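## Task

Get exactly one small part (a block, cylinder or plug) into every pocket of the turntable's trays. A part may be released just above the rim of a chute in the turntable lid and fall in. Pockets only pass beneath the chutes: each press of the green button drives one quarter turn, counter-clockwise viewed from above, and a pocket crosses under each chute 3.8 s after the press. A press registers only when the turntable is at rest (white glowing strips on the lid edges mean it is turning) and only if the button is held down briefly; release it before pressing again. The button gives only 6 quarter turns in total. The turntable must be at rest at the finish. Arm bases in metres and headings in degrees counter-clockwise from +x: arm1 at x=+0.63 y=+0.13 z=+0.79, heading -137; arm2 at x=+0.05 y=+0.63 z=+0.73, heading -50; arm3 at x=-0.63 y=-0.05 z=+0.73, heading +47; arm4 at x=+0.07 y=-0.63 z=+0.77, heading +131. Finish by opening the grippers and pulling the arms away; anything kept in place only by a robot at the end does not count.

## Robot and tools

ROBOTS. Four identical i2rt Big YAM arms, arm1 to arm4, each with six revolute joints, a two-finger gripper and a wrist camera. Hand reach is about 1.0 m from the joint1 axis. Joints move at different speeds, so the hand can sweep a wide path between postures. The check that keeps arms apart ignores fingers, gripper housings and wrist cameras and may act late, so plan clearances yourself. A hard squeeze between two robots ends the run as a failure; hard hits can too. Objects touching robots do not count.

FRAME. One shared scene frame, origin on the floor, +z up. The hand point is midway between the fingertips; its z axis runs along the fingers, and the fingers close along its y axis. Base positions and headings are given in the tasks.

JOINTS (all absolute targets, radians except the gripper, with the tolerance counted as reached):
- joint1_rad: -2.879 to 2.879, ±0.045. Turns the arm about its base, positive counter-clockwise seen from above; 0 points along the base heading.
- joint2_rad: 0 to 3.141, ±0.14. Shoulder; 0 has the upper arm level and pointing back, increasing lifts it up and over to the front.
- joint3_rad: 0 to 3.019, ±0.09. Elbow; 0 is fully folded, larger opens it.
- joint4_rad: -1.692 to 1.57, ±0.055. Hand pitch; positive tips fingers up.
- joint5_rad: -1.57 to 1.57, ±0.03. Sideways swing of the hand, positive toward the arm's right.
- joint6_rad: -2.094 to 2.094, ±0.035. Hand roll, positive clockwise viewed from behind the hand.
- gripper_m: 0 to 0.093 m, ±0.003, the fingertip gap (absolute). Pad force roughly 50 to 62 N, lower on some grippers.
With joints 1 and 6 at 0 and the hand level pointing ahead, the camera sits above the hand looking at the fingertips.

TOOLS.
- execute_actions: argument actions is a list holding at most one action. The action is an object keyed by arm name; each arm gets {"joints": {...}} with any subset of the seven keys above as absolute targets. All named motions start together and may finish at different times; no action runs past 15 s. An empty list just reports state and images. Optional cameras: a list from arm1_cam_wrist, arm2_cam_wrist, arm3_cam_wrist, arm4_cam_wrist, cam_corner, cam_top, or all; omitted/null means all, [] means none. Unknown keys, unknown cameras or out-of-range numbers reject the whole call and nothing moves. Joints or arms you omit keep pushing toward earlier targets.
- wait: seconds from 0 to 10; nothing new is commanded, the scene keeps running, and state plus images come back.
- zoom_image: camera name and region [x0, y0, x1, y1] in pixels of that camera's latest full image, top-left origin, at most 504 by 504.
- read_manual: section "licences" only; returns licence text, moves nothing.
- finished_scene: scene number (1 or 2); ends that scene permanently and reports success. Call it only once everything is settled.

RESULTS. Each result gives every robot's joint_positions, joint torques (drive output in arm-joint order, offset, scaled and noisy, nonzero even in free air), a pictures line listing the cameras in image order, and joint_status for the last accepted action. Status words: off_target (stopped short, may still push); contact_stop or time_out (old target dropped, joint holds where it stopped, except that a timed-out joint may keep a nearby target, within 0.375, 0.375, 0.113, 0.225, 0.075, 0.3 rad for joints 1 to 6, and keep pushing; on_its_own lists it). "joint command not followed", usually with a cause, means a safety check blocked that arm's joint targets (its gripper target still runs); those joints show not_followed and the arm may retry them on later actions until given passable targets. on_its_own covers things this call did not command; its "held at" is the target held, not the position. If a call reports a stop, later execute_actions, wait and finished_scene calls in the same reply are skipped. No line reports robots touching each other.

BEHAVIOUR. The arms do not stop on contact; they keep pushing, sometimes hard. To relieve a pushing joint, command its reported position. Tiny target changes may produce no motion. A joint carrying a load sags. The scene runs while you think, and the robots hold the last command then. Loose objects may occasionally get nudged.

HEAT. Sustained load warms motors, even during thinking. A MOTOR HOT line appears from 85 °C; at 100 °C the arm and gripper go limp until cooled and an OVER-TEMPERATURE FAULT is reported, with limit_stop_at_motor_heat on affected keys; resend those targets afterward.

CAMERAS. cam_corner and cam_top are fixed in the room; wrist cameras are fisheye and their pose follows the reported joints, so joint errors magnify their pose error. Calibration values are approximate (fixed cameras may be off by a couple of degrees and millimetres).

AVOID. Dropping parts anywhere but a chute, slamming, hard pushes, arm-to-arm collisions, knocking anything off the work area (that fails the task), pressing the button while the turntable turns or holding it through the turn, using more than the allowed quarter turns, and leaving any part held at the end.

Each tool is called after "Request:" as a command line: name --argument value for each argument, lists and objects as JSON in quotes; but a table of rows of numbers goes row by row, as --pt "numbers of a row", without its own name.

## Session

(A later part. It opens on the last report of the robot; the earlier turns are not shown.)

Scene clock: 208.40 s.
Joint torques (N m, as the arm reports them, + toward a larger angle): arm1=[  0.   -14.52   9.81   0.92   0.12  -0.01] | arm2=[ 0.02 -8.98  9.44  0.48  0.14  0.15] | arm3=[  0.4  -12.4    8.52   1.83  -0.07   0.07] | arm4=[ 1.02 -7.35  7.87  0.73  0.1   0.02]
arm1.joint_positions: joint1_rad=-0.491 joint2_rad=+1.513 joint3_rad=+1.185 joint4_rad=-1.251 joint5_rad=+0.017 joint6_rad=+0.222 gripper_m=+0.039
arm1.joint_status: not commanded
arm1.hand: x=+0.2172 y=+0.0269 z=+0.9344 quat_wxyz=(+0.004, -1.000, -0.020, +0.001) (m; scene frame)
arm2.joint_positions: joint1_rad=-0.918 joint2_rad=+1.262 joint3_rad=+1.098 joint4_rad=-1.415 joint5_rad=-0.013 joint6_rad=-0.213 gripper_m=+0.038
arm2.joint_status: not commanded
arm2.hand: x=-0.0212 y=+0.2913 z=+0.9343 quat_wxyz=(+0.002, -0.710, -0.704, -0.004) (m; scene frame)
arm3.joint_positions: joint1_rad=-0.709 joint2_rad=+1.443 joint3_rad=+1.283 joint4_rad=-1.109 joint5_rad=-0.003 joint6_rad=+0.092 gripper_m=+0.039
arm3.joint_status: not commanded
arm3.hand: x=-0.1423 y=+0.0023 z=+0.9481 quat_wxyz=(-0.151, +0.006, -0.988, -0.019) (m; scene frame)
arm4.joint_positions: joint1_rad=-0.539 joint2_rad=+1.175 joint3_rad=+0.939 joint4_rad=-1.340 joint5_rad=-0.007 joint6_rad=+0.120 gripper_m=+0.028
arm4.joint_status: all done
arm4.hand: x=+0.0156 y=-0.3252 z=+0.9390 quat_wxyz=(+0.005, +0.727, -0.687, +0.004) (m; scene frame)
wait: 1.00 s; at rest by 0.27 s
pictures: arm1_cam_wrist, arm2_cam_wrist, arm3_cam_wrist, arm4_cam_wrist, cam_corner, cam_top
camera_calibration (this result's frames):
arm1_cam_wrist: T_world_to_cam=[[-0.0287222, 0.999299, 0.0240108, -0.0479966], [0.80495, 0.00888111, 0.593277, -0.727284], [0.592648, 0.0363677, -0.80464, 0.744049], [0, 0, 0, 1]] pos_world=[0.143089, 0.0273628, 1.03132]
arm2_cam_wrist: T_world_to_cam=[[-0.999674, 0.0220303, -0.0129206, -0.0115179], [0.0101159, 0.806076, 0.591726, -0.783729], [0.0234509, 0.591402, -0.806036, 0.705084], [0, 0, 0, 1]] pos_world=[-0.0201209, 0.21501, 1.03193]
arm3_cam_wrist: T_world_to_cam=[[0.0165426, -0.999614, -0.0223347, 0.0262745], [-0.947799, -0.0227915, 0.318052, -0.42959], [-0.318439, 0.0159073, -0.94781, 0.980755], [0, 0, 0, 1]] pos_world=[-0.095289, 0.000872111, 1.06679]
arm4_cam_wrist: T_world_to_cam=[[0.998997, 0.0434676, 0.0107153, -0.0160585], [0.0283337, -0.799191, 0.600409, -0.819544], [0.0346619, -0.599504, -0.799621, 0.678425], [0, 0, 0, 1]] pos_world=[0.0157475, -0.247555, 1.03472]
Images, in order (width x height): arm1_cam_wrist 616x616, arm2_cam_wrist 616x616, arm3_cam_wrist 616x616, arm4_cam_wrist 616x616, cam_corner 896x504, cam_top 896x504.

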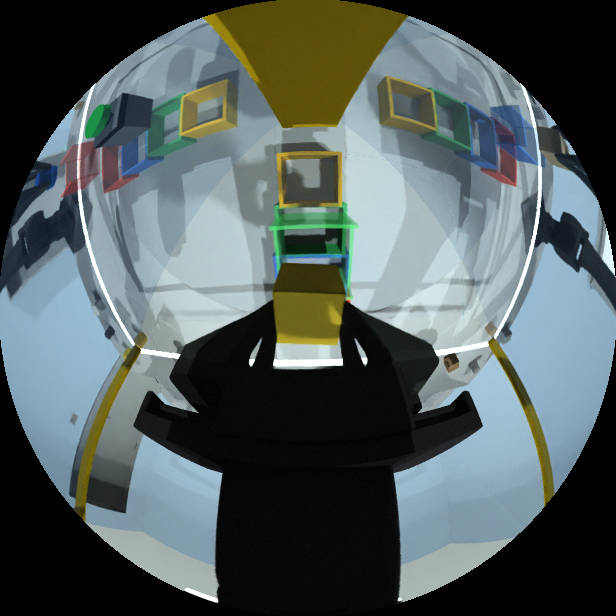

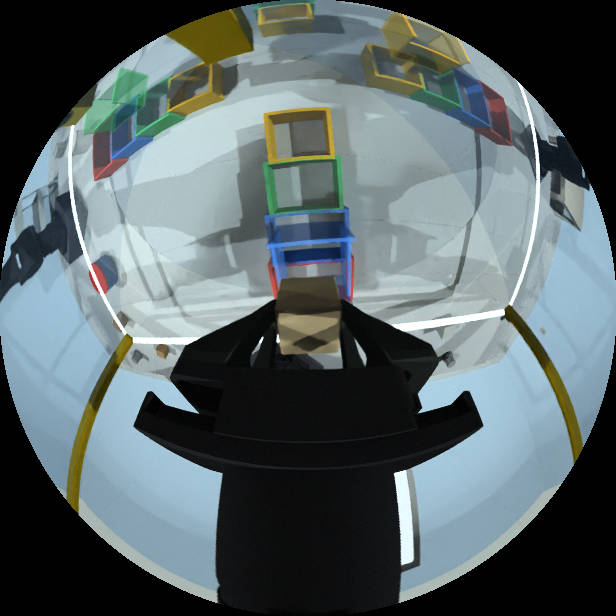

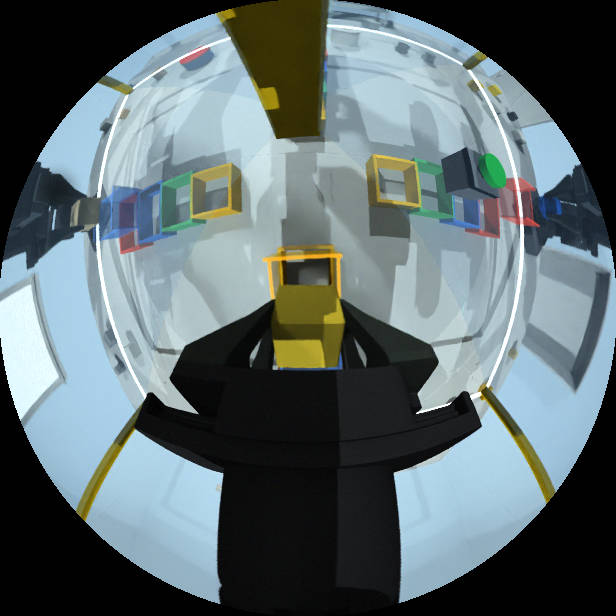

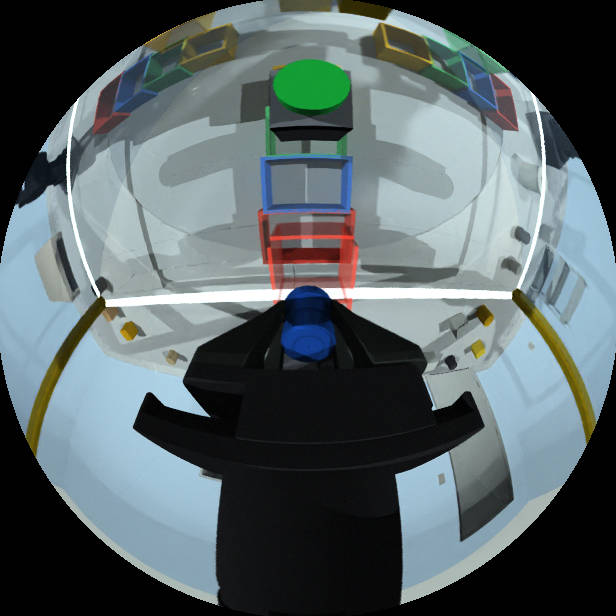

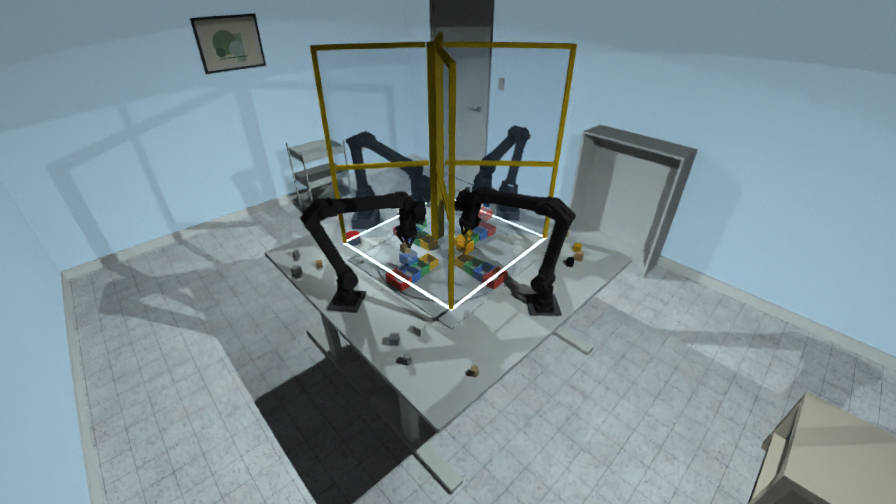

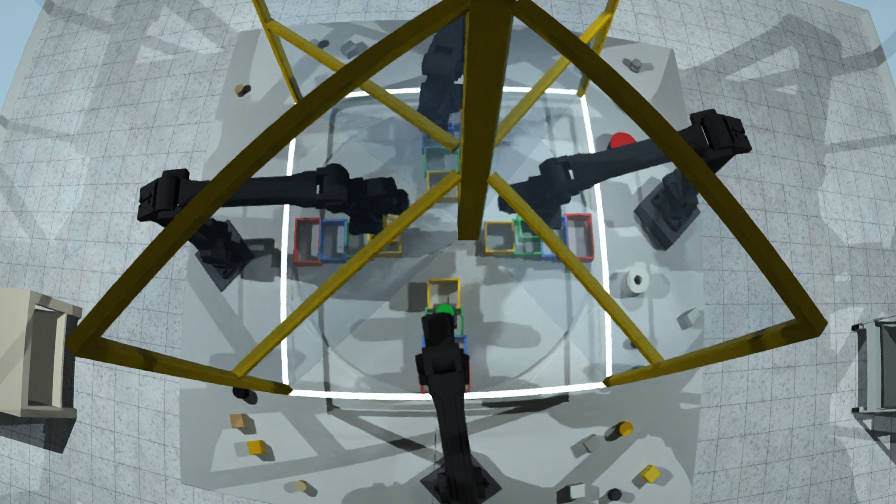

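Request:
execute_actions --actions '[{"arm4":{"joints":{"joint1_rad":-0.6,"joint2_rad":1.3,"joint3_rad":1.3,"joint4_rad":-1.55}}}]' --cameras '[]'

Request:
execute_actions --actions '[{"arm4":{"joints":{"joint2_rad":1.515,"joint3_rad":1.4,"joint4_rad":-1.4}}}]' --cameras '[]'

Request:
wait --seconds 2

Request:
execute_actions --actions '[{"arm4":{"joints":{"joint2_rad":1.55,"joint3_rad":1.275,"joint4_rad":-1.275}}}]' --cameras '["cam_top"]'

Request:
execute_actions --actions '[{"arm4":{"joints":{"joint2_rad":1.36,"joint4_rad":-1.45}}}]' --cameras '[]'

Request:
execute_actions --actions '[{"arm4":{"joints":{"joint1_rad":-0.54,"joint2_rad":1.175,"joint3_rad":0.945,"joint4_rad":-1.325}}}]' --cameras '["cam_top"]'

Request:
wait --seconds 0.75

Request:
execute_actions --actions '[{"arm1":{"joints":{"gripper_m":0.09}},"arm2":{"joints":{"gripper_m":0.09}},"arm3":{"joints":{"gripper_m":0.09}},"arm4":{"joints":{"gripper_m":0.09}}}]' --cameras '[]'

Request:
execute_actions --actions '[{"arm1":{"joints":{"joint2_rad":1.0,"joint3_rad":1.1,"joint4_rad":-1.65}},"arm2":{"joints":{"joint2_rad":1.0,"joint3_rad":1.12,"joint4_rad":-1.65}},"arm3":{"joints":{"joint2_rad":1.0,"joint3_rad":1.14,"joint4_rad":-1.65}},"arm4":{"joints":{"joint2_rad":1.0,"joint3_rad":1.1,"joint4_rad":-1.65}}}]' --cameras '["cam_top"]'

Scene clock: 228.43 s.
Joint torques (N m, as the arm reports them, + toward a larger angle): arm1=[  0.08 -14.5    9.8    0.9    0.12  -0.01] | arm2=[ 0.02 -9.1   9.46  0.52  0.14  0.15] | arm3=[  1.33 -12.42   8.51   1.84  -0.07   0.08] | arm4=[  0.3  -10.6   11.    -0.65   0.1    0.04]
arm1.joint_positions: joint1_rad=-0.491 joint2_rad=+1.513 joint3_rad=+1.185 joint4_rad=-1.251 joint5_rad=+0.017 joint6_rad=+0.222 gripper_m=+0.039
arm1.joint_status: not commanded
arm1.hand: x=+0.2172 y=+0.0269 z=+0.9344 quat_wxyz=(+0.004, -1.000, -0.020, +0.001) (m; scene frame)
arm2.joint_positions: joint1_rad=-0.918 joint2_rad=+1.262 joint3_rad=+1.098 joint4_rad=-1.415 joint5_rad=-0.013 joint6_rad=-0.213 gripper_m=+0.038
arm2.joint_status: not commanded
arm2.hand: x=-0.0212 y=+0.2913 z=+0.9343 quat_wxyz=(+0.002, -0.710, -0.704, -0.004) (m; scene frame)
arm3.joint_positions: joint1_rad=-0.709 joint2_rad=+1.443 joint3_rad=+1.283 joint4_rad=-1.109 joint5_rad=-0.003 joint6_rad=+0.092 gripper_m=+0.039
arm3.joint_status: not commanded
arm3.hand: x=-0.1423 y=+0.0023 z=+0.9481 quat_wxyz=(-0.151, +0.006, -0.988, -0.019) (m; scene frame)
arm4.joint_positions: joint1_rad=-0.599 joint2_rad=+1.305 joint3_rad=+1.253 joint4_rad=-1.537 joint5_rad=-0.007 joint6_rad=+0.120 gripper_m=+0.028
arm4.joint_status: all done
arm4.hand: x=+0.0270 y=-0.2661 z=+1.0159 quat_wxyz=(+0.009, +0.705, -0.709, +0.009) (m; scene frame)
pictures: none
No camera images: the call's "cameras" was empty. Leave "cameras" out to get every camera's image.

Scene clock: 229.53 s.
Joint torques (N m, as the arm reports them, + toward a larger angle): arm1=[  0.05 -14.49   9.8    0.9    0.12  -0.01] | arm2=[-0.12 -9.12  9.41  0.5   0.14  0.15] | arm3=[  1.19 -12.57   8.51   2.03  -0.08   0.1 ] | arm4=[  0.17 -14.28  10.74   0.47   0.13   0.04]
arm1.joint_positions: joint1_rad=-0.491 joint2_rad=+1.513 joint3_rad=+1.185 joint4_rad=-1.251 joint5_rad=+0.017 joint6_rad=+0.222 gripper_m=+0.039
arm1.joint_status: not commanded
arm1.hand: x=+0.2172 y=+0.0269 z=+0.9344 quat_wxyz=(+0.004, -1.000, -0.020, +0.001) (m; scene frame)
arm2.joint_positions: joint1_rad=-0.918 joint2_rad=+1.262 joint3_rad=+1.098 joint4_rad=-1.415 joint5_rad=-0.013 joint6_rad=-0.213 gripper_m=+0.038
arm2.joint_status: not commanded
arm2.hand: x=-0.0212 y=+0.2913 z=+0.9343 quat_wxyz=(+0.002, -0.710, -0.704, -0.004) (m; scene frame)
arm3.joint_positions: joint1_rad=-0.709 joint2_rad=+1.443 joint3_rad=+1.283 joint4_rad=-1.109 joint5_rad=-0.003 joint6_rad=+0.092 gripper_m=+0.039
arm3.joint_status: not commanded
arm3.hand: x=-0.1423 y=+0.0023 z=+0.9481 quat_wxyz=(-0.151, +0.006, -0.988, -0.019) (m; scene frame)
arm4.joint_positions: joint1_rad=-0.599 joint2_rad=+1.537 joint3_rad=+1.354 joint4_rad=-1.412 joint5_rad=-0.007 joint6_rad=+0.120 gripper_m=+0.028
arm4.joint_status: all done
arm4.hand: x=+0.0178 y=-0.1852 z=+0.9633 quat_wxyz=(+0.010, +0.705, -0.709, +0.011) (m; scene frame)
pictures: none
No camera images: the call's "cameras" was empty. Leave "cameras" out to get every camera's image.

Scene clock: 231.53 s.
Joint torques (N m, as the arm reports them, + toward a larger angle): arm1=[  0.09 -14.55   9.79   0.92   0.12  -0.01] | arm2=[-0.32 -9.1   9.42  0.5   0.15  0.13] | arm3=[  0.89 -12.51   8.52   1.87  -0.04   0.08] | arm4=[  0.93 -13.99  10.76   0.52   0.09   0.  ]
arm1.joint_positions: joint1_rad=-0.491 joint2_rad=+1.513 joint3_rad=+1.185 joint4_rad=-1.251 joint5_rad=+0.017 joint6_rad=+0.222 gripper_m=+0.039
arm1.joint_status: not commanded
arm1.hand: x=+0.2172 y=+0.0269 z=+0.9344 quat_wxyz=(+0.004, -1.000, -0.020, +0.001) (m; scene frame)
arm2.joint_positions: joint1_rad=-0.918 joint2_rad=+1.262 joint3_rad=+1.098 joint4_rad=-1.415 joint5_rad=-0.013 joint6_rad=-0.213 gripper_m=+0.038
arm2.joint_status: not commanded
arm2.hand: x=-0.0212 y=+0.2913 z=+0.9343 quat_wxyz=(+0.002, -0.710, -0.704, -0.004) (m; scene frame)
arm3.joint_positions: joint1_rad=-0.709 joint2_rad=+1.443 joint3_rad=+1.283 joint4_rad=-1.109 joint5_rad=-0.003 joint6_rad=+0.092 gripper_m=+0.039
arm3.joint_status: not commanded
arm3.hand: x=-0.1423 y=+0.0023 z=+0.9481 quat_wxyz=(-0.151, +0.006, -0.988, -0.019) (m; scene frame)
arm4.joint_positions: joint1_rad=-0.599 joint2_rad=+1.537 joint3_rad=+1.354 joint4_rad=-1.412 joint5_rad=-0.007 joint6_rad=+0.120 gripper_m=+0.028
arm4.joint_status: all done
arm4.hand: x=+0.0178 y=-0.1852 z=+0.9633 quat_wxyz=(+0.010, +0.705, -0.709, +0.011) (m; scene frame)
wait: 2.00 s; at rest by 0.27 s
pictures: arm1_cam_wrist, arm2_cam_wrist, arm3_cam_wrist, arm4_cam_wrist, cam_corner, cam_top
camera_calibration (this result's frames):
arm1_cam_wrist: T_world_to_cam=[[-0.0287222, 0.999299, 0.0240108, -0.0479966], [0.80495, 0.00888111, 0.593277, -0.727284], [0.592648, 0.0363677, -0.80464, 0.744049], [0, 0, 0, 1]] pos_world=[0.143089, 0.0273628, 1.03132]
arm2_cam_wrist: T_world_to_cam=[[-0.999674, 0.0220303, -0.0129206, -0.0115179], [0.0101159, 0.806076, 0.591726, -0.783729], [0.0234509, 0.591402, -0.806036, 0.705084], [0, 0, 0, 1]] pos_world=[-0.0201209, 0.21501, 1.03193]
arm3_cam_wrist: T_world_to_cam=[[0.0165426, -0.999614, -0.0223347, 0.0262745], [-0.947799, -0.0227915, 0.318052, -0.42959], [-0.318439, 0.0159073, -0.94781, 0.980755], [0, 0, 0, 1]] pos_world=[-0.095289, 0.000872111, 1.06679]
arm4_cam_wrist: T_world_to_cam=[[0.999769, -0.0166485, 0.0135684, -0.0385494], [-0.0214724, -0.788357, 0.614844, -0.733266], [0.000460528, -0.614993, -0.788532, 0.768792], [0, 0, 0, 1]] pos_world=[0.0224415, -0.105915, 1.05758]
Images, in order (width x height): arm1_cam_wrist 616x616, arm2_cam_wrist 616x616, arm3_cam_wrist 616x616, arm4_cam_wrist 616x616, cam_corner 896x504, cam_top 896x504.

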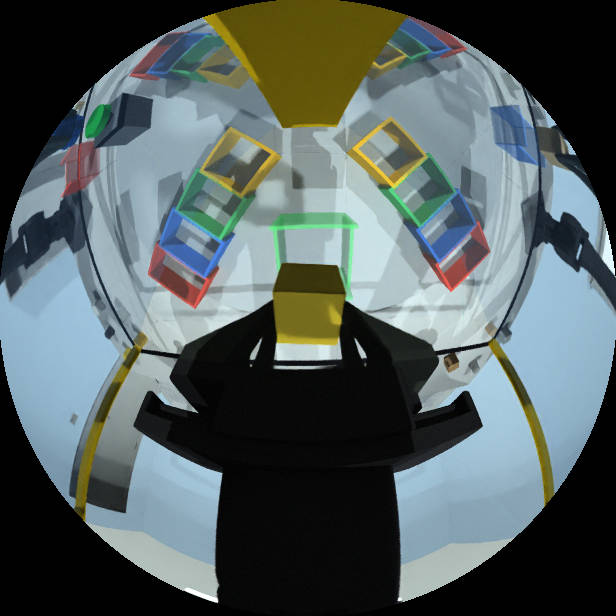

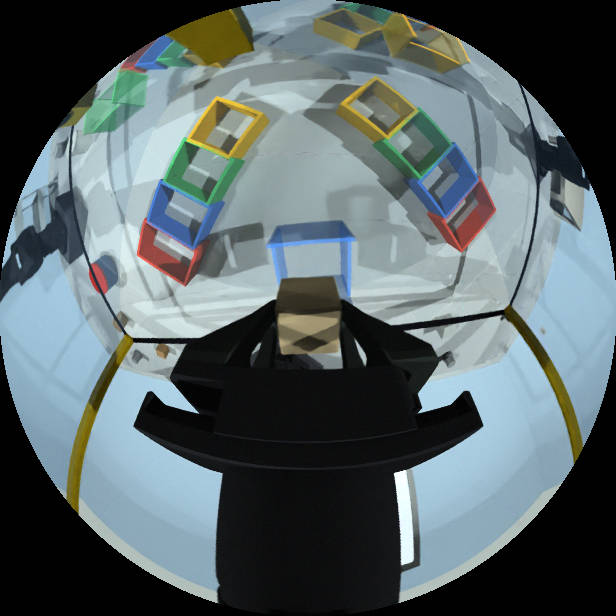

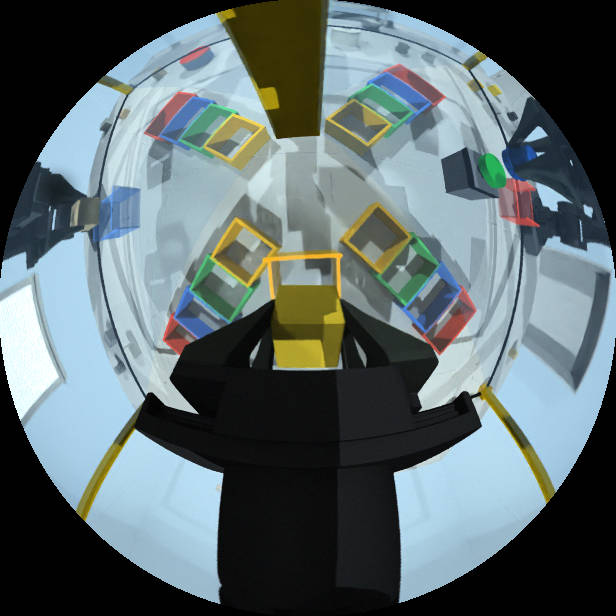

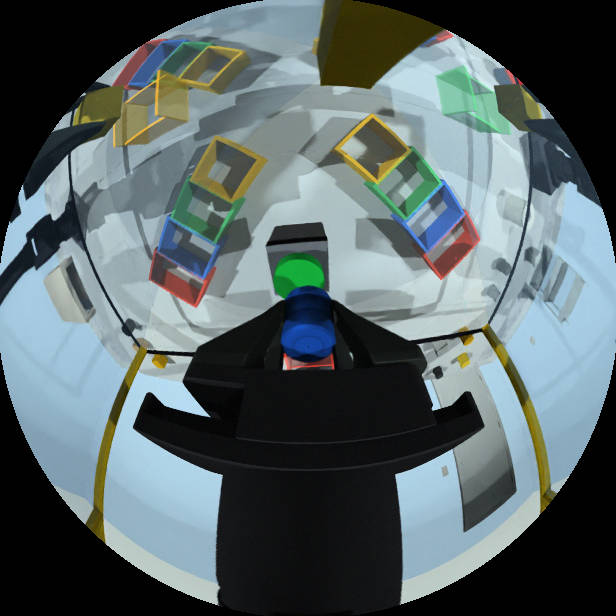

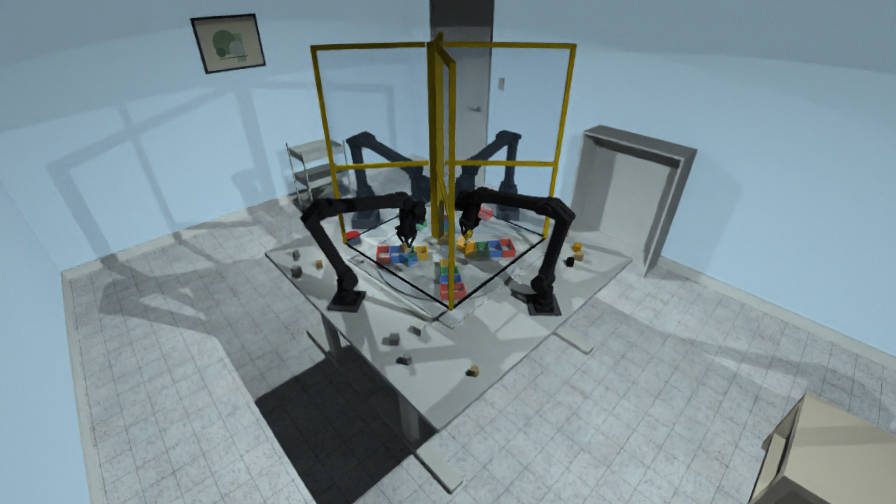

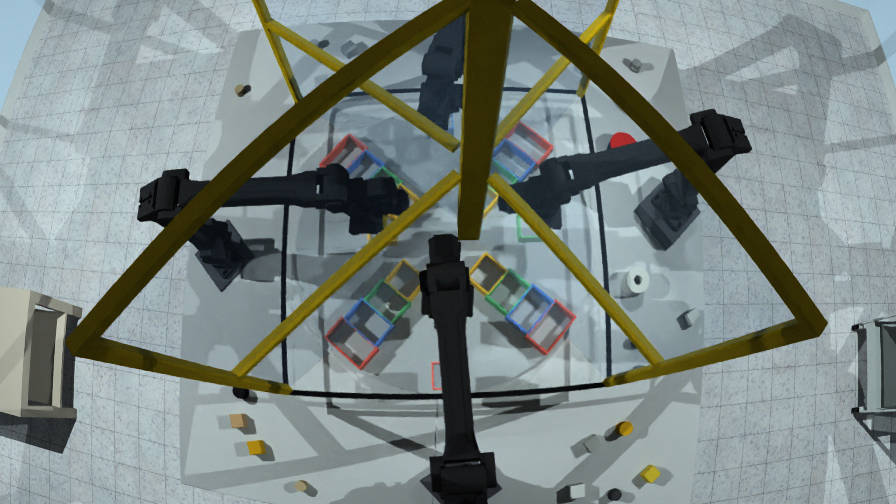

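Scene clock: 232.33 s.
Joint torques (N m, as the arm reports them, + toward a larger angle): arm1=[  0.04 -14.53   9.81   0.92   0.12  -0.01] | arm2=[-0.05 -9.11  9.43  0.58  0.13  0.14] | arm3=[  0.67 -12.62   8.52   1.91  -0.07   0.09] | arm4=[  0.98 -11.22   6.5    1.05   0.09   0.04]
arm1.joint_positions: joint1_rad=-0.491 joint2_rad=+1.513 joint3_rad=+1.185 joint4_rad=-1.251 joint5_rad=+0.017 joint6_rad=+0.222 gripper_m=+0.039
arm1.joint_status: not commanded
arm1.hand: x=+0.2172 y=+0.0269 z=+0.9344 quat_wxyz=(+0.004, -1.000, -0.020, +0.001) (m; scene frame)
arm2.joint_positions: joint1_rad=-0.918 joint2_rad=+1.262 joint3_rad=+1.098 joint4_rad=-1.415 joint5_rad=-0.013 joint6_rad=-0.213 gripper_m=+0.038
arm2.joint_status: not commanded
arm2.hand: x=-0.0212 y=+0.2913 z=+0.9343 quat_wxyz=(+0.002, -0.710, -0.704, -0.004) (m; scene frame)
arm3.joint_positions: joint1_rad=-0.709 joint2_rad=+1.443 joint3_rad=+1.283 joint4_rad=-1.109 joint5_rad=-0.003 joint6_rad=+0.092 gripper_m=+0.039
arm3.joint_status: not commanded
arm3.hand: x=-0.1423 y=+0.0023 z=+0.9481 quat_wxyz=(-0.151, +0.006, -0.988, -0.019) (m; scene frame)
arm4.joint_positions: joint1_rad=-0.599 joint2_rad=+1.537 joint3_rad=+1.289 joint4_rad=-1.294 joint5_rad=-0.007 joint6_rad=+0.121 gripper_m=+0.028
arm4.joint_status: all done
arm4.hand: x=+0.0171 y=-0.1778 z=+0.9391 quat_wxyz=(-0.006, +0.705, -0.709, -0.009) (m; scene frame)
pictures: cam_top
Images, in order (width x height): cam_top 896x504.

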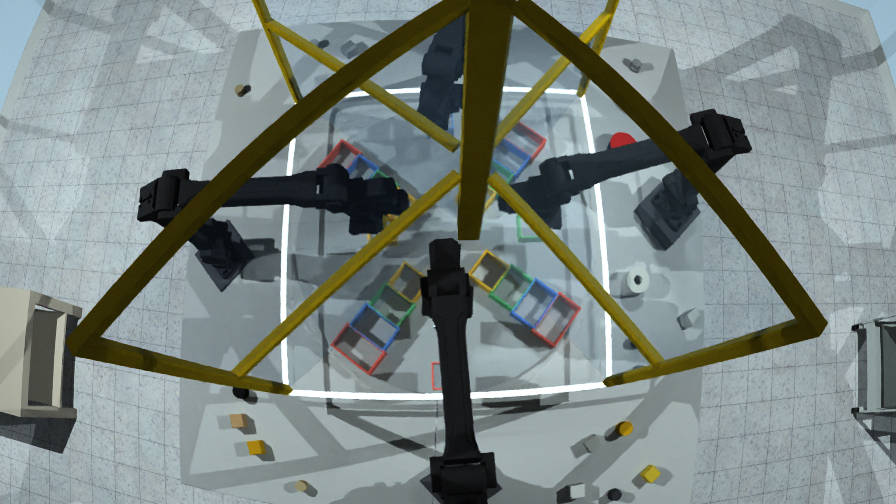

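Scene clock: 233.47 s.
Joint torques (N m, as the arm reports them, + toward a larger angle): arm1=[  0.04 -14.55   9.82   0.9    0.12  -0.01] | arm2=[-0.21 -9.25  9.38  0.53  0.14  0.14] | arm3=[  1.16 -12.27   8.5    1.91  -0.05   0.11] | arm4=[  0.34 -10.41   8.12  -0.34   0.07   0.03]
arm1.joint_positions: joint1_rad=-0.491 joint2_rad=+1.513 joint3_rad=+1.185 joint4_rad=-1.251 joint5_rad=+0.017 joint6_rad=+0.222 gripper_m=+0.039
arm1.joint_status: not commanded
arm1.hand: x=+0.2172 y=+0.0269 z=+0.9344 quat_wxyz=(+0.004, -1.000, -0.020, +0.001) (m; scene frame)
arm2.joint_positions: joint1_rad=-0.918 joint2_rad=+1.262 joint3_rad=+1.098 joint4_rad=-1.415 joint5_rad=-0.013 joint6_rad=-0.213 gripper_m=+0.038
arm2.joint_status: not commanded
arm2.hand: x=-0.0212 y=+0.2913 z=+0.9343 quat_wxyz=(+0.002, -0.710, -0.704, -0.004) (m; scene frame)
arm3.joint_positions: joint1_rad=-0.709 joint2_rad=+1.443 joint3_rad=+1.283 joint4_rad=-1.109 joint5_rad=-0.003 joint6_rad=+0.092 gripper_m=+0.039
arm3.joint_status: not commanded
arm3.hand: x=-0.1423 y=+0.0023 z=+0.9481 quat_wxyz=(-0.151, +0.006, -0.988, -0.019) (m; scene frame)
arm4.joint_positions: joint1_rad=-0.599 joint2_rad=+1.357 joint3_rad=+1.269 joint4_rad=-1.439 joint5_rad=-0.007 joint6_rad=+0.121 gripper_m=+0.028
arm4.joint_status: all done
arm4.hand: x=+0.0231 y=-0.2322 z=+1.0035 quat_wxyz=(-0.011, +0.705, -0.709, -0.015) (m; scene frame)
pictures: none
No camera images: the call's "cameras" was empty. Leave "cameras" out to get every camera's image.

Scene clock: 234.60 s.
Joint torques (N m, as the arm reports them, + toward a larger angle): arm1=[  0.04 -14.58   9.8    0.91   0.12  -0.02] | arm2=[-0.23 -9.06  9.37  0.54  0.13  0.14] | arm3=[  0.85 -12.38   8.52   1.92  -0.08   0.1 ] | arm4=[ 0.49 -7.05  7.91  0.75  0.08  0.04]
arm1.joint_positions: joint1_rad=-0.491 joint2_rad=+1.513 joint3_rad=+1.185 joint4_rad=-1.251 joint5_rad=+0.017 joint6_rad=+0.222 gripper_m=+0.039
arm1.joint_status: not commanded
arm1.hand: x=+0.2172 y=+0.0269 z=+0.9344 quat_wxyz=(+0.004, -1.000, -0.020, +0.001) (m; scene frame)
arm2.joint_positions: joint1_rad=-0.918 joint2_rad=+1.262 joint3_rad=+1.098 joint4_rad=-1.415 joint5_rad=-0.013 joint6_rad=-0.213 gripper_m=+0.038
arm2.joint_status: not commanded
arm2.hand: x=-0.0212 y=+0.2913 z=+0.9343 quat_wxyz=(+0.002, -0.710, -0.704, -0.004) (m; scene frame)
arm3.joint_positions: joint1_rad=-0.709 joint2_rad=+1.443 joint3_rad=+1.283 joint4_rad=-1.109 joint5_rad=-0.003 joint6_rad=+0.092 gripper_m=+0.039
arm3.joint_status: not commanded
arm3.hand: x=-0.1423 y=+0.0023 z=+0.9481 quat_wxyz=(-0.151, +0.006, -0.988, -0.019) (m; scene frame)
arm4.joint_positions: joint1_rad=-0.537 joint2_rad=+1.176 joint3_rad=+0.939 joint4_rad=-1.340 joint5_rad=-0.007 joint6_rad=+0.121 gripper_m=+0.028
arm4.joint_status: all done
arm4.hand: x=+0.0151 y=-0.3254 z=+0.9388 quat_wxyz=(+0.005, +0.727, -0.687, +0.004) (m; scene frame)
pictures: cam_top
Images, in order (width x height): cam_top 896x504.

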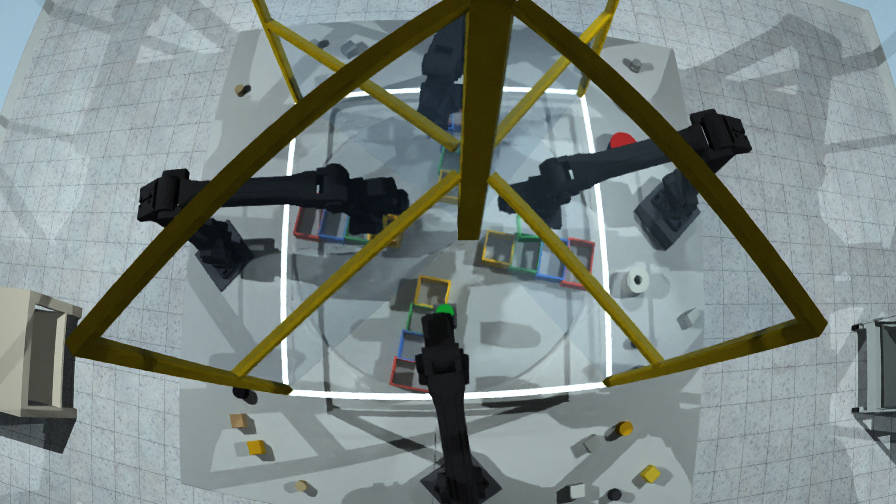

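Scene clock: 235.37 s.
Joint torques (N m, as the arm reports them, + toward a larger angle): arm1=[  0.04 -14.48   9.8    0.9    0.12  -0.01] | arm2=[-0.16 -9.16  9.43  0.56  0.14  0.14] | arm3=[  0.42 -12.51   8.5    1.93  -0.07   0.09] | arm4=[ 0.06 -7.19  7.97  0.71  0.11  0.02]
arm1.joint_positions: joint1_rad=-0.491 joint2_rad=+1.513 joint3_rad=+1.185 joint4_rad=-1.251 joint5_rad=+0.017 joint6_rad=+0.222 gripper_m=+0.039
arm1.joint_status: not commanded
arm1.hand: x=+0.2172 y=+0.0269 z=+0.9344 quat_wxyz=(+0.004, -1.000, -0.020, +0.001) (m; scene frame)
arm2.joint_positions: joint1_rad=-0.918 joint2_rad=+1.262 joint3_rad=+1.098 joint4_rad=-1.415 joint5_rad=-0.013 joint6_rad=-0.213 gripper_m=+0.038
arm2.joint_status: not commanded
arm2.hand: x=-0.0212 y=+0.2913 z=+0.9343 quat_wxyz=(+0.002, -0.710, -0.704, -0.004) (m; scene frame)
arm3.joint_positions: joint1_rad=-0.709 joint2_rad=+1.443 joint3_rad=+1.283 joint4_rad=-1.109 joint5_rad=-0.003 joint6_rad=+0.092 gripper_m=+0.039
arm3.joint_status: not commanded
arm3.hand: x=-0.1423 y=+0.0023 z=+0.9481 quat_wxyz=(-0.151, +0.006, -0.988, -0.019) (m; scene frame)
arm4.joint_positions: joint1_rad=-0.537 joint2_rad=+1.176 joint3_rad=+0.939 joint4_rad=-1.340 joint5_rad=-0.007 joint6_rad=+0.121 gripper_m=+0.028
arm4.joint_status: all done
arm4.hand: x=+0.0151 y=-0.3254 z=+0.9388 quat_wxyz=(+0.005, +0.727, -0.687, +0.004) (m; scene frame)
wait: 0.77 s; at rest by 0.27 s
pictures: arm1_cam_wrist, arm2_cam_wrist, arm3_cam_wrist, arm4_cam_wrist, cam_corner, cam_top
camera_calibration (this result's frames):
arm1_cam_wrist: T_world_to_cam=[[-0.0287222, 0.999299, 0.0240108, -0.0479966], [0.80495, 0.00888111, 0.593277, -0.727284], [0.592648, 0.0363677, -0.80464, 0.744049], [0, 0, 0, 1]] pos_world=[0.143089, 0.0273628, 1.03132]
arm2_cam_wrist: T_world_to_cam=[[-0.999674, 0.0220303, -0.0129206, -0.0115179], [0.0101159, 0.806076, 0.591726, -0.783729], [0.0234509, 0.591402, -0.806036, 0.705084], [0, 0, 0, 1]] pos_world=[-0.0201209, 0.21501, 1.03193]
arm3_cam_wrist: T_world_to_cam=[[0.0165426, -0.999614, -0.0223347, 0.0262745], [-0.947799, -0.0227915, 0.318052, -0.42959], [-0.318439, 0.0159073, -0.94781, 0.980755], [0, 0, 0, 1]] pos_world=[-0.095289, 0.000872111, 1.06679]
arm4_cam_wrist: T_world_to_cam=[[0.998946, 0.0446157, 0.0108117, -0.0153216], [0.0291673, -0.798702, 0.60102, -0.819964], [0.0354502, -0.600071, -0.799161, 0.677493], [0, 0, 0, 1]] pos_world=[0.0152043, -0.247679, 1.03441]
Images, in order (width x height): arm1_cam_wrist 616x616, arm2_cam_wrist 616x616, arm3_cam_wrist 616x616, arm4_cam_wrist 616x616, cam_corner 896x504, cam_top 896x504.

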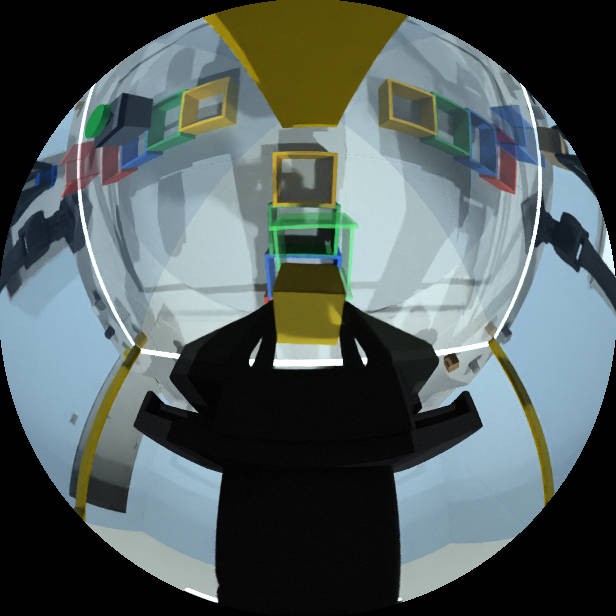

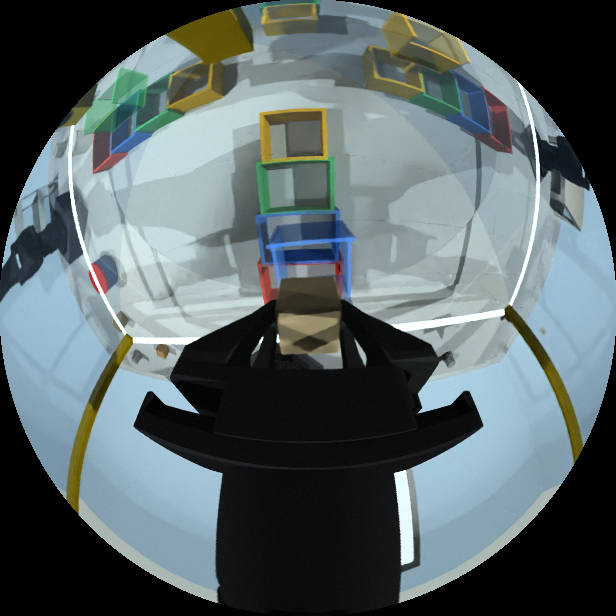

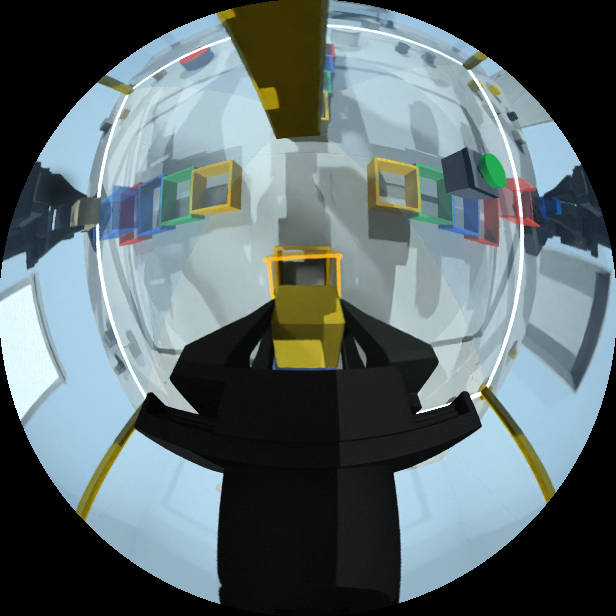

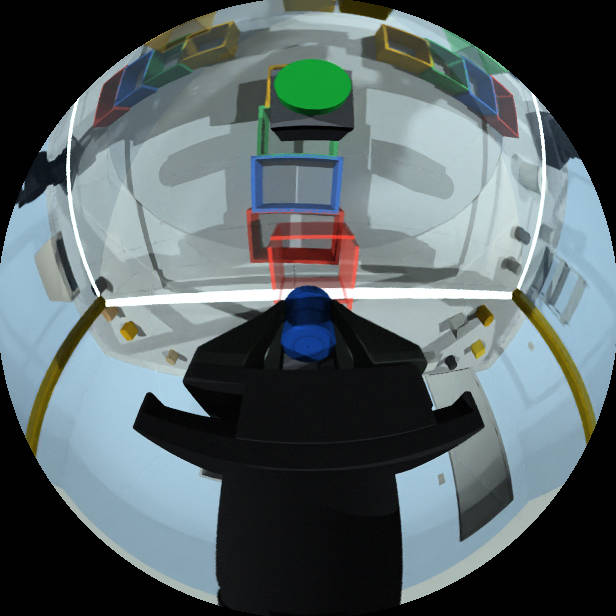

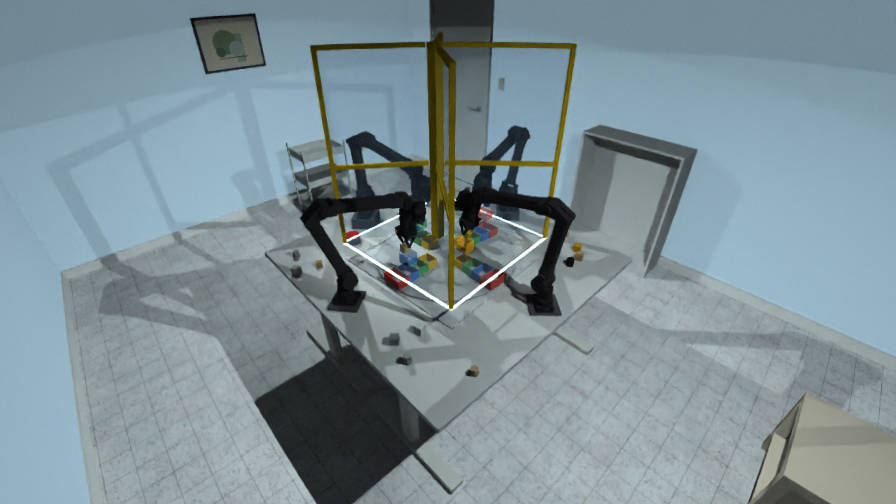

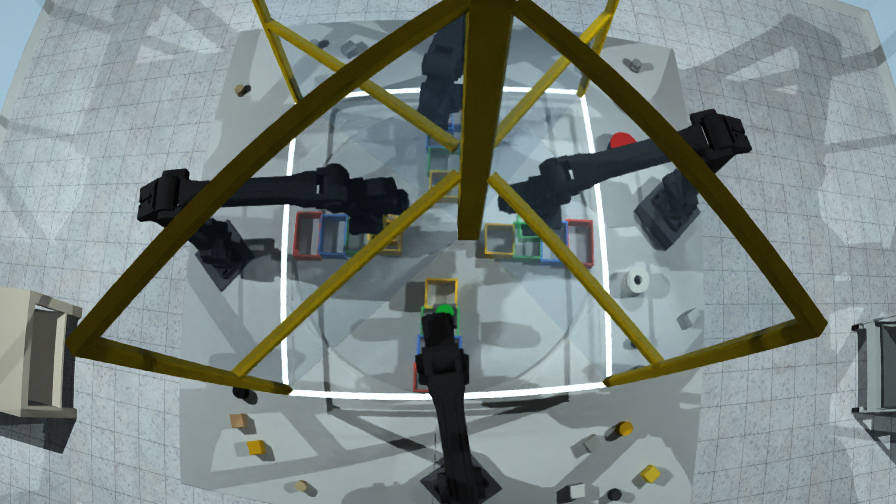

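Scene clock: 236.03 s.
Joint torques (N m, as the arm reports them, + toward a larger angle): arm1=[  0.02 -14.3    9.85   0.9    0.12  -0.01] | arm2=[-0.2  -9.22  9.55  0.54  0.13  0.14] | arm3=[  1.1  -11.36   8.62   1.93  -0.06   0.08] | arm4=[ 0.29 -7.34  7.92  0.88  0.05  0.04]
arm1.joint_positions: joint1_rad=-0.491 joint2_rad=+1.513 joint3_rad=+1.185 joint4_rad=-1.251 joint5_rad=+0.017 joint6_rad=+0.222 gripper_m=+0.090
arm1.joint_status: all done
arm1.hand: x=+0.2172 y=+0.0269 z=+0.9344 quat_wxyz=(+0.004, -1.000, -0.020, +0.001) (m; scene frame)
arm2.joint_positions: joint1_rad=-0.918 joint2_rad=+1.262 joint3_rad=+1.098 joint4_rad=-1.415 joint5_rad=-0.013 joint6_rad=-0.213 gripper_m=+0.090
arm2.joint_status: all done
arm2.hand: x=-0.0212 y=+0.2913 z=+0.9343 quat_wxyz=(+0.002, -0.710, -0.704, -0.004) (m; scene frame)
arm3.joint_positions: joint1_rad=-0.709 joint2_rad=+1.443 joint3_rad=+1.283 joint4_rad=-1.109 joint5_rad=-0.003 joint6_rad=+0.092 gripper_m=+0.090
arm3.joint_status: all done
arm3.hand: x=-0.1423 y=+0.0023 z=+0.9481 quat_wxyz=(-0.151, +0.006, -0.988, -0.019) (m; scene frame)
arm4.joint_positions: joint1_rad=-0.537 joint2_rad=+1.176 joint3_rad=+0.939 joint4_rad=-1.340 joint5_rad=-0.007 joint6_rad=+0.121 gripper_m=+0.090
arm4.joint_status: all done
arm4.hand: x=+0.0151 y=-0.3254 z=+0.9388 quat_wxyz=(+0.005, +0.727, -0.687, +0.004) (m; scene frame)
pictures: none
No camera images: the call's "cameras" was empty. Leave "cameras" out to get every camera's image.

Scene clock: 237.40 s.
Joint torques (N m, as the arm reports them, + toward a larger angle): arm1=[-0.03 -4.05 10.62 -0.17  0.12 -0.01] | arm2=[-0.04 -3.93 11.61  0.1   0.15  0.14] | arm3=[ 0.83 -4.54  8.87  0.05 -0.08  0.09] | arm4=[ 0.21 -4.2  10.4  -0.51  0.11  0.01]
arm1.joint_positions: joint1_rad=-0.491 joint2_rad=+0.994 joint3_rad=+1.083 joint4_rad=-1.639 joint5_rad=+0.017 joint6_rad=+0.222 gripper_m=+0.090
arm1.joint_status: all done
arm1.hand: x=+0.3814 y=+0.0723 z=+1.0626 quat_wxyz=(+0.000, -1.000, -0.020, +0.015) (m; scene frame)
arm2.joint_positions: joint1_rad=-0.918 joint2_rad=+0.984 joint3_rad=+1.098 joint4_rad=-1.645 joint5_rad=-0.013 joint6_rad=-0.213 gripper_m=+0.090
arm2.joint_status: all done
arm2.hand: x=-0.0009 y=+0.3773 z=+1.0120 quat_wxyz=(-0.011, -0.710, -0.704, +0.016) (m; scene frame)
arm3.joint_positions: joint1_rad=-0.709 joint2_rad=+0.999 joint3_rad=+1.130 joint4_rad=-1.637 joint5_rad=-0.003 joint6_rad=+0.092 gripper_m=+0.090
arm3.joint_status: all done
arm3.hand: x=-0.3638 y=-0.0211 z=+1.0185 quat_wxyz=(-0.034, +0.006, -0.999, -0.007) (m; scene frame)
arm4.joint_positions: joint1_rad=-0.537 joint2_rad=+0.996 joint3_rad=+1.061 joint4_rad=-1.637 joint5_rad=-0.007 joint6_rad=+0.121 gripper_m=+0.090
arm4.joint_status: all done
arm4.hand: x=+0.0243 y=-0.3786 z=+1.0329 quat_wxyz=(+0.003, +0.727, -0.687, +0.003) (m; scene frame)
pictures: cam_top
Images, in order (width x height): cam_top 896x504.

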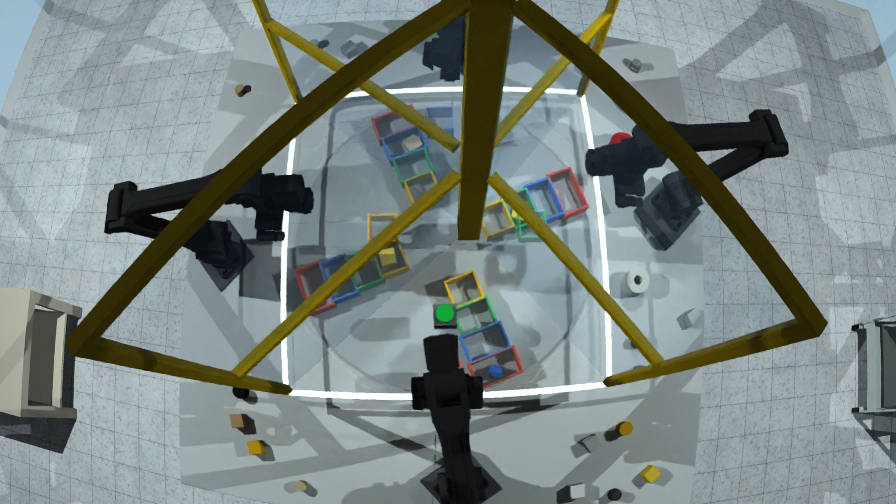

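Request:
execute_actions --actions '[{"arm1":{"joints":{"joint1_rad":1.06,"joint6_rad":-0.4}},"arm2":{"joints":{"joint1_rad":-2.22,"joint6_rad":0.68}},"arm3":{"joints":{"joint1_rad":0.86,"joint6_rad":0}},"arm4":{"joints":{"joint1_rad":0.945,"joint6_rad":0}}}]' --cameras '[]'

Request:
execute_actions --actions '[{"arm1":{"joints":{"joint2_rad":1.384,"joint3_rad":0.665,"joint4_rad":-0.818}},"arm2":{"joints":{"joint2_rad":1.46,"joint3_rad":0.935,"joint4_rad":-1.02}},"arm3":{"joints":{"joint2_rad":1.866,"joint3_rad":1.49,"joint4_rad":-1.14}},"arm4":{"joints":{"joint2_rad":1.66,"joint3_rad":1.058,"joint4_rad":-0.935}}}]' --cameras '["arm1_cam_wrist","arm2_cam_wrist","arm3_cam_wrist","arm4_cam_wrist"]'

Scene clock: 256.00 s.
Joint torques (N m, as the arm reports them, + toward a larger angle): arm1=[-0.03 -4.07 10.64 -0.21  0.08 -0.01] | arm2=[ 0.21 -4.01 11.6   0.04  0.22  0.14] | arm3=[ 2.23 -4.72  8.65  0.05 -0.01 -0.11] | arm4=[ 1.12 -5.05 10.47 -0.41  0.04 -0.2 ]
arm1.joint_positions: joint1_rad=+1.052 joint2_rad=+0.996 joint3_rad=+1.083 joint4_rad=-1.639 joint5_rad=+0.017 joint6_rad=-0.387 gripper_m=+0.090
arm1.joint_status: all done
arm1.hand: x=+0.6879 y=-0.1159 z=+1.0628 quat_wxyz=(+0.000, -0.457, -0.889, +0.019) (m; scene frame)
arm2.joint_positions: joint1_rad=-2.217 joint2_rad=+0.987 joint3_rad=+1.098 joint4_rad=-1.645 joint5_rad=-0.012 joint6_rad=+0.666 gripper_m=+0.090
arm2.joint_status: all done
arm2.hand: x=-0.2039 y=+0.6146 z=+1.0139 quat_wxyz=(-0.012, -0.953, +0.303, +0.020) (m; scene frame)
arm3.joint_positions: joint1_rad=+0.853 joint2_rad=+0.999 joint3_rad=+1.130 joint4_rad=-1.637 joint5_rad=-0.004 joint6_rad=+0.008 gripper_m=+0.090
arm3.joint_status: all done
arm3.hand: x=-0.6567 y=+0.2185 z=+1.0187 quat_wxyz=(-0.023, +0.736, -0.676, -0.026) (m; scene frame)
arm4.joint_positions: joint1_rad=+0.943 joint2_rad=+0.999 joint3_rad=+1.061 joint4_rad=-1.637 joint5_rad=-0.007 joint6_rad=+0.009 gripper_m=+0.090
arm4.joint_status: all done
arm4.hand: x=-0.1832 y=-0.6514 z=+1.0329 quat_wxyz=(+0.006, +0.999, +0.039, +0.005) (m; scene frame)
pictures: none
No camera images: the call's "cameras" was empty. Leave "cameras" out to get every camera's image.

Scene clock: 257.67 s.
Joint torques (N m, as the arm reports them, + toward a larger angle): arm1=[ -0.18 -10.03   8.33   0.92   0.08  -0.01] | arm2=[ 0.32 -9.83  8.37  0.65  0.21  0.15] | arm3=[  2.54 -20.26   8.33   1.11   0.    -0.1 ] | arm4=[  0.77 -14.37   6.33   0.53   0.11  -0.19]
arm1.joint_positions: joint1_rad=+1.052 joint2_rad=+1.399 joint3_rad=+0.649 joint4_rad=-0.833 joint5_rad=+0.017 joint6_rad=-0.387 gripper_m=+0.090
arm1.joint_status: all done
arm1.hand: x=+0.6964 y=-0.1599 z=+0.7994 quat_wxyz=(+0.010, -0.457, -0.889, +0.007) (m; scene frame)
arm2.joint_positions: joint1_rad=-2.217 joint2_rad=+1.460 joint3_rad=+0.936 joint4_rad=-1.030 joint5_rad=-0.012 joint6_rad=+0.667 gripper_m=+0.090
arm2.joint_status: all done
arm2.hand: x=-0.3298 y=+0.6090 z=+0.8123 quat_wxyz=(-0.009, -0.953, +0.303, +0.011) (m; scene frame)
arm3.joint_positions: joint1_rad=+0.853 joint2_rad=+1.876 joint3_rad=+1.471 joint4_rad=-1.153 joint5_rad=-0.004 joint6_rad=+0.008 gripper_m=+0.090
arm3.joint_status: all done
arm3.hand: x=-0.6828 y=+0.5045 z=+0.8052 quat_wxyz=(-0.006, +0.737, -0.676, -0.007) (m; scene frame)
arm4.joint_positions: joint1_rad=+0.943 joint2_rad=+1.673 joint3_rad=+1.054 joint4_rad=-0.949 joint5_rad=-0.007 joint6_rad=+0.009 gripper_m=+0.090
arm4.joint_status: all done
arm4.hand: x=-0.3667 y=-0.6692 z=+0.8008 quat_wxyz=(+0.007, +0.999, +0.039, +0.002) (m; scene frame)
pictures: arm1_cam_wrist, arm2_cam_wrist, arm3_cam_wrist, arm4_cam_wrist
camera_calibration (this result's frames):
arm1_cam_wrist: T_world_to_cam=[[-0.81918, -0.572221, 0.0388254, 0.442976], [-0.437325, 0.666994, 0.603213, -0.0688541], [-0.371067, 0.47716, -0.796635, 1.09344], [0, 0, 0, 1]] pos_world=[0.738504, -0.222339, 0.895405]
arm2_cam_wrist: T_world_to_cam=[[0.588117, 0.808087, -0.033377, -0.26705], [0.674067, -0.466937, 0.572367, 0.0454559], [0.446937, -0.359117, -0.819318, 1.15541], [0, 0, 0, 1]] pos_world=[-0.389979, 0.651952, 0.911717]
arm3_cam_wrist: T_world_to_cam=[[0.995968, 0.088819, 0.0126398, 0.625534], [0.0656733, -0.81779, 0.571757, 0.00384361], [0.0611195, -0.568621, -0.820326, 1.11659], [0, 0, 0, 1]] pos_world=[-0.691509, 0.582502, 0.905865]
arm4_cam_wrist: T_world_to_cam=[[-0.0663564, 0.997794, -0.00177688, 0.640253], [0.803368, 0.0544824, 0.592986, -0.139182], [0.591775, 0.0379209, -0.805211, 1.0103], [0, 0, 0, 1]] pos_world=[-0.443573, -0.669569, 0.897178]
Images, in order (width x height): arm1_cam_wrist 616x616, arm2_cam_wrist 616x616, arm3_cam_wrist 616x616, arm4_cam_wrist 616x616.

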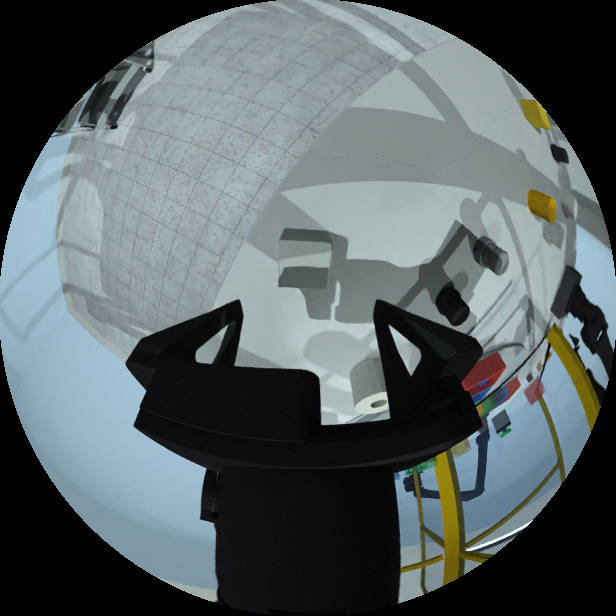

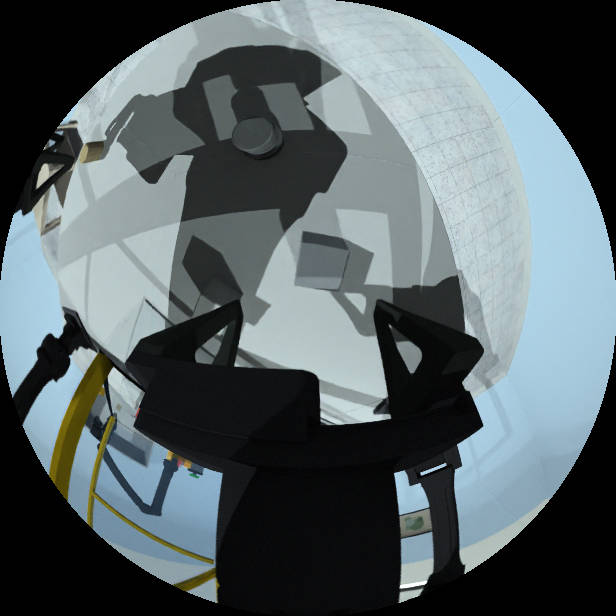

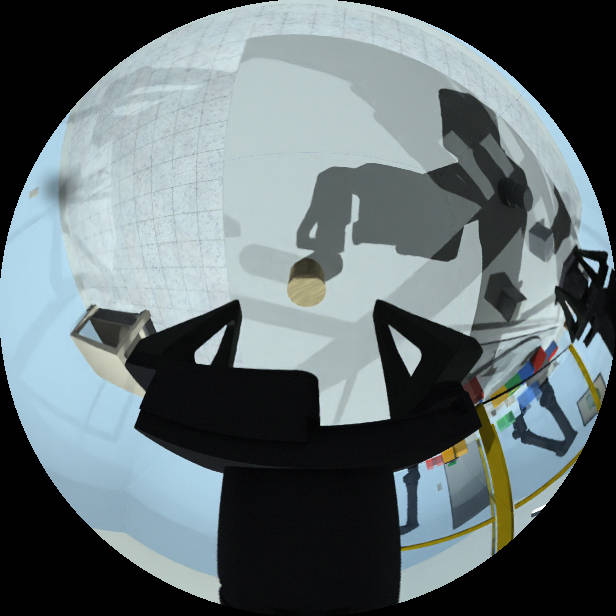

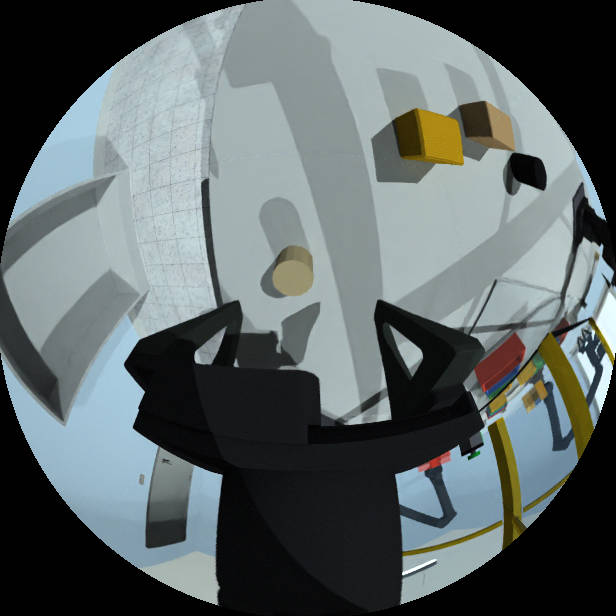

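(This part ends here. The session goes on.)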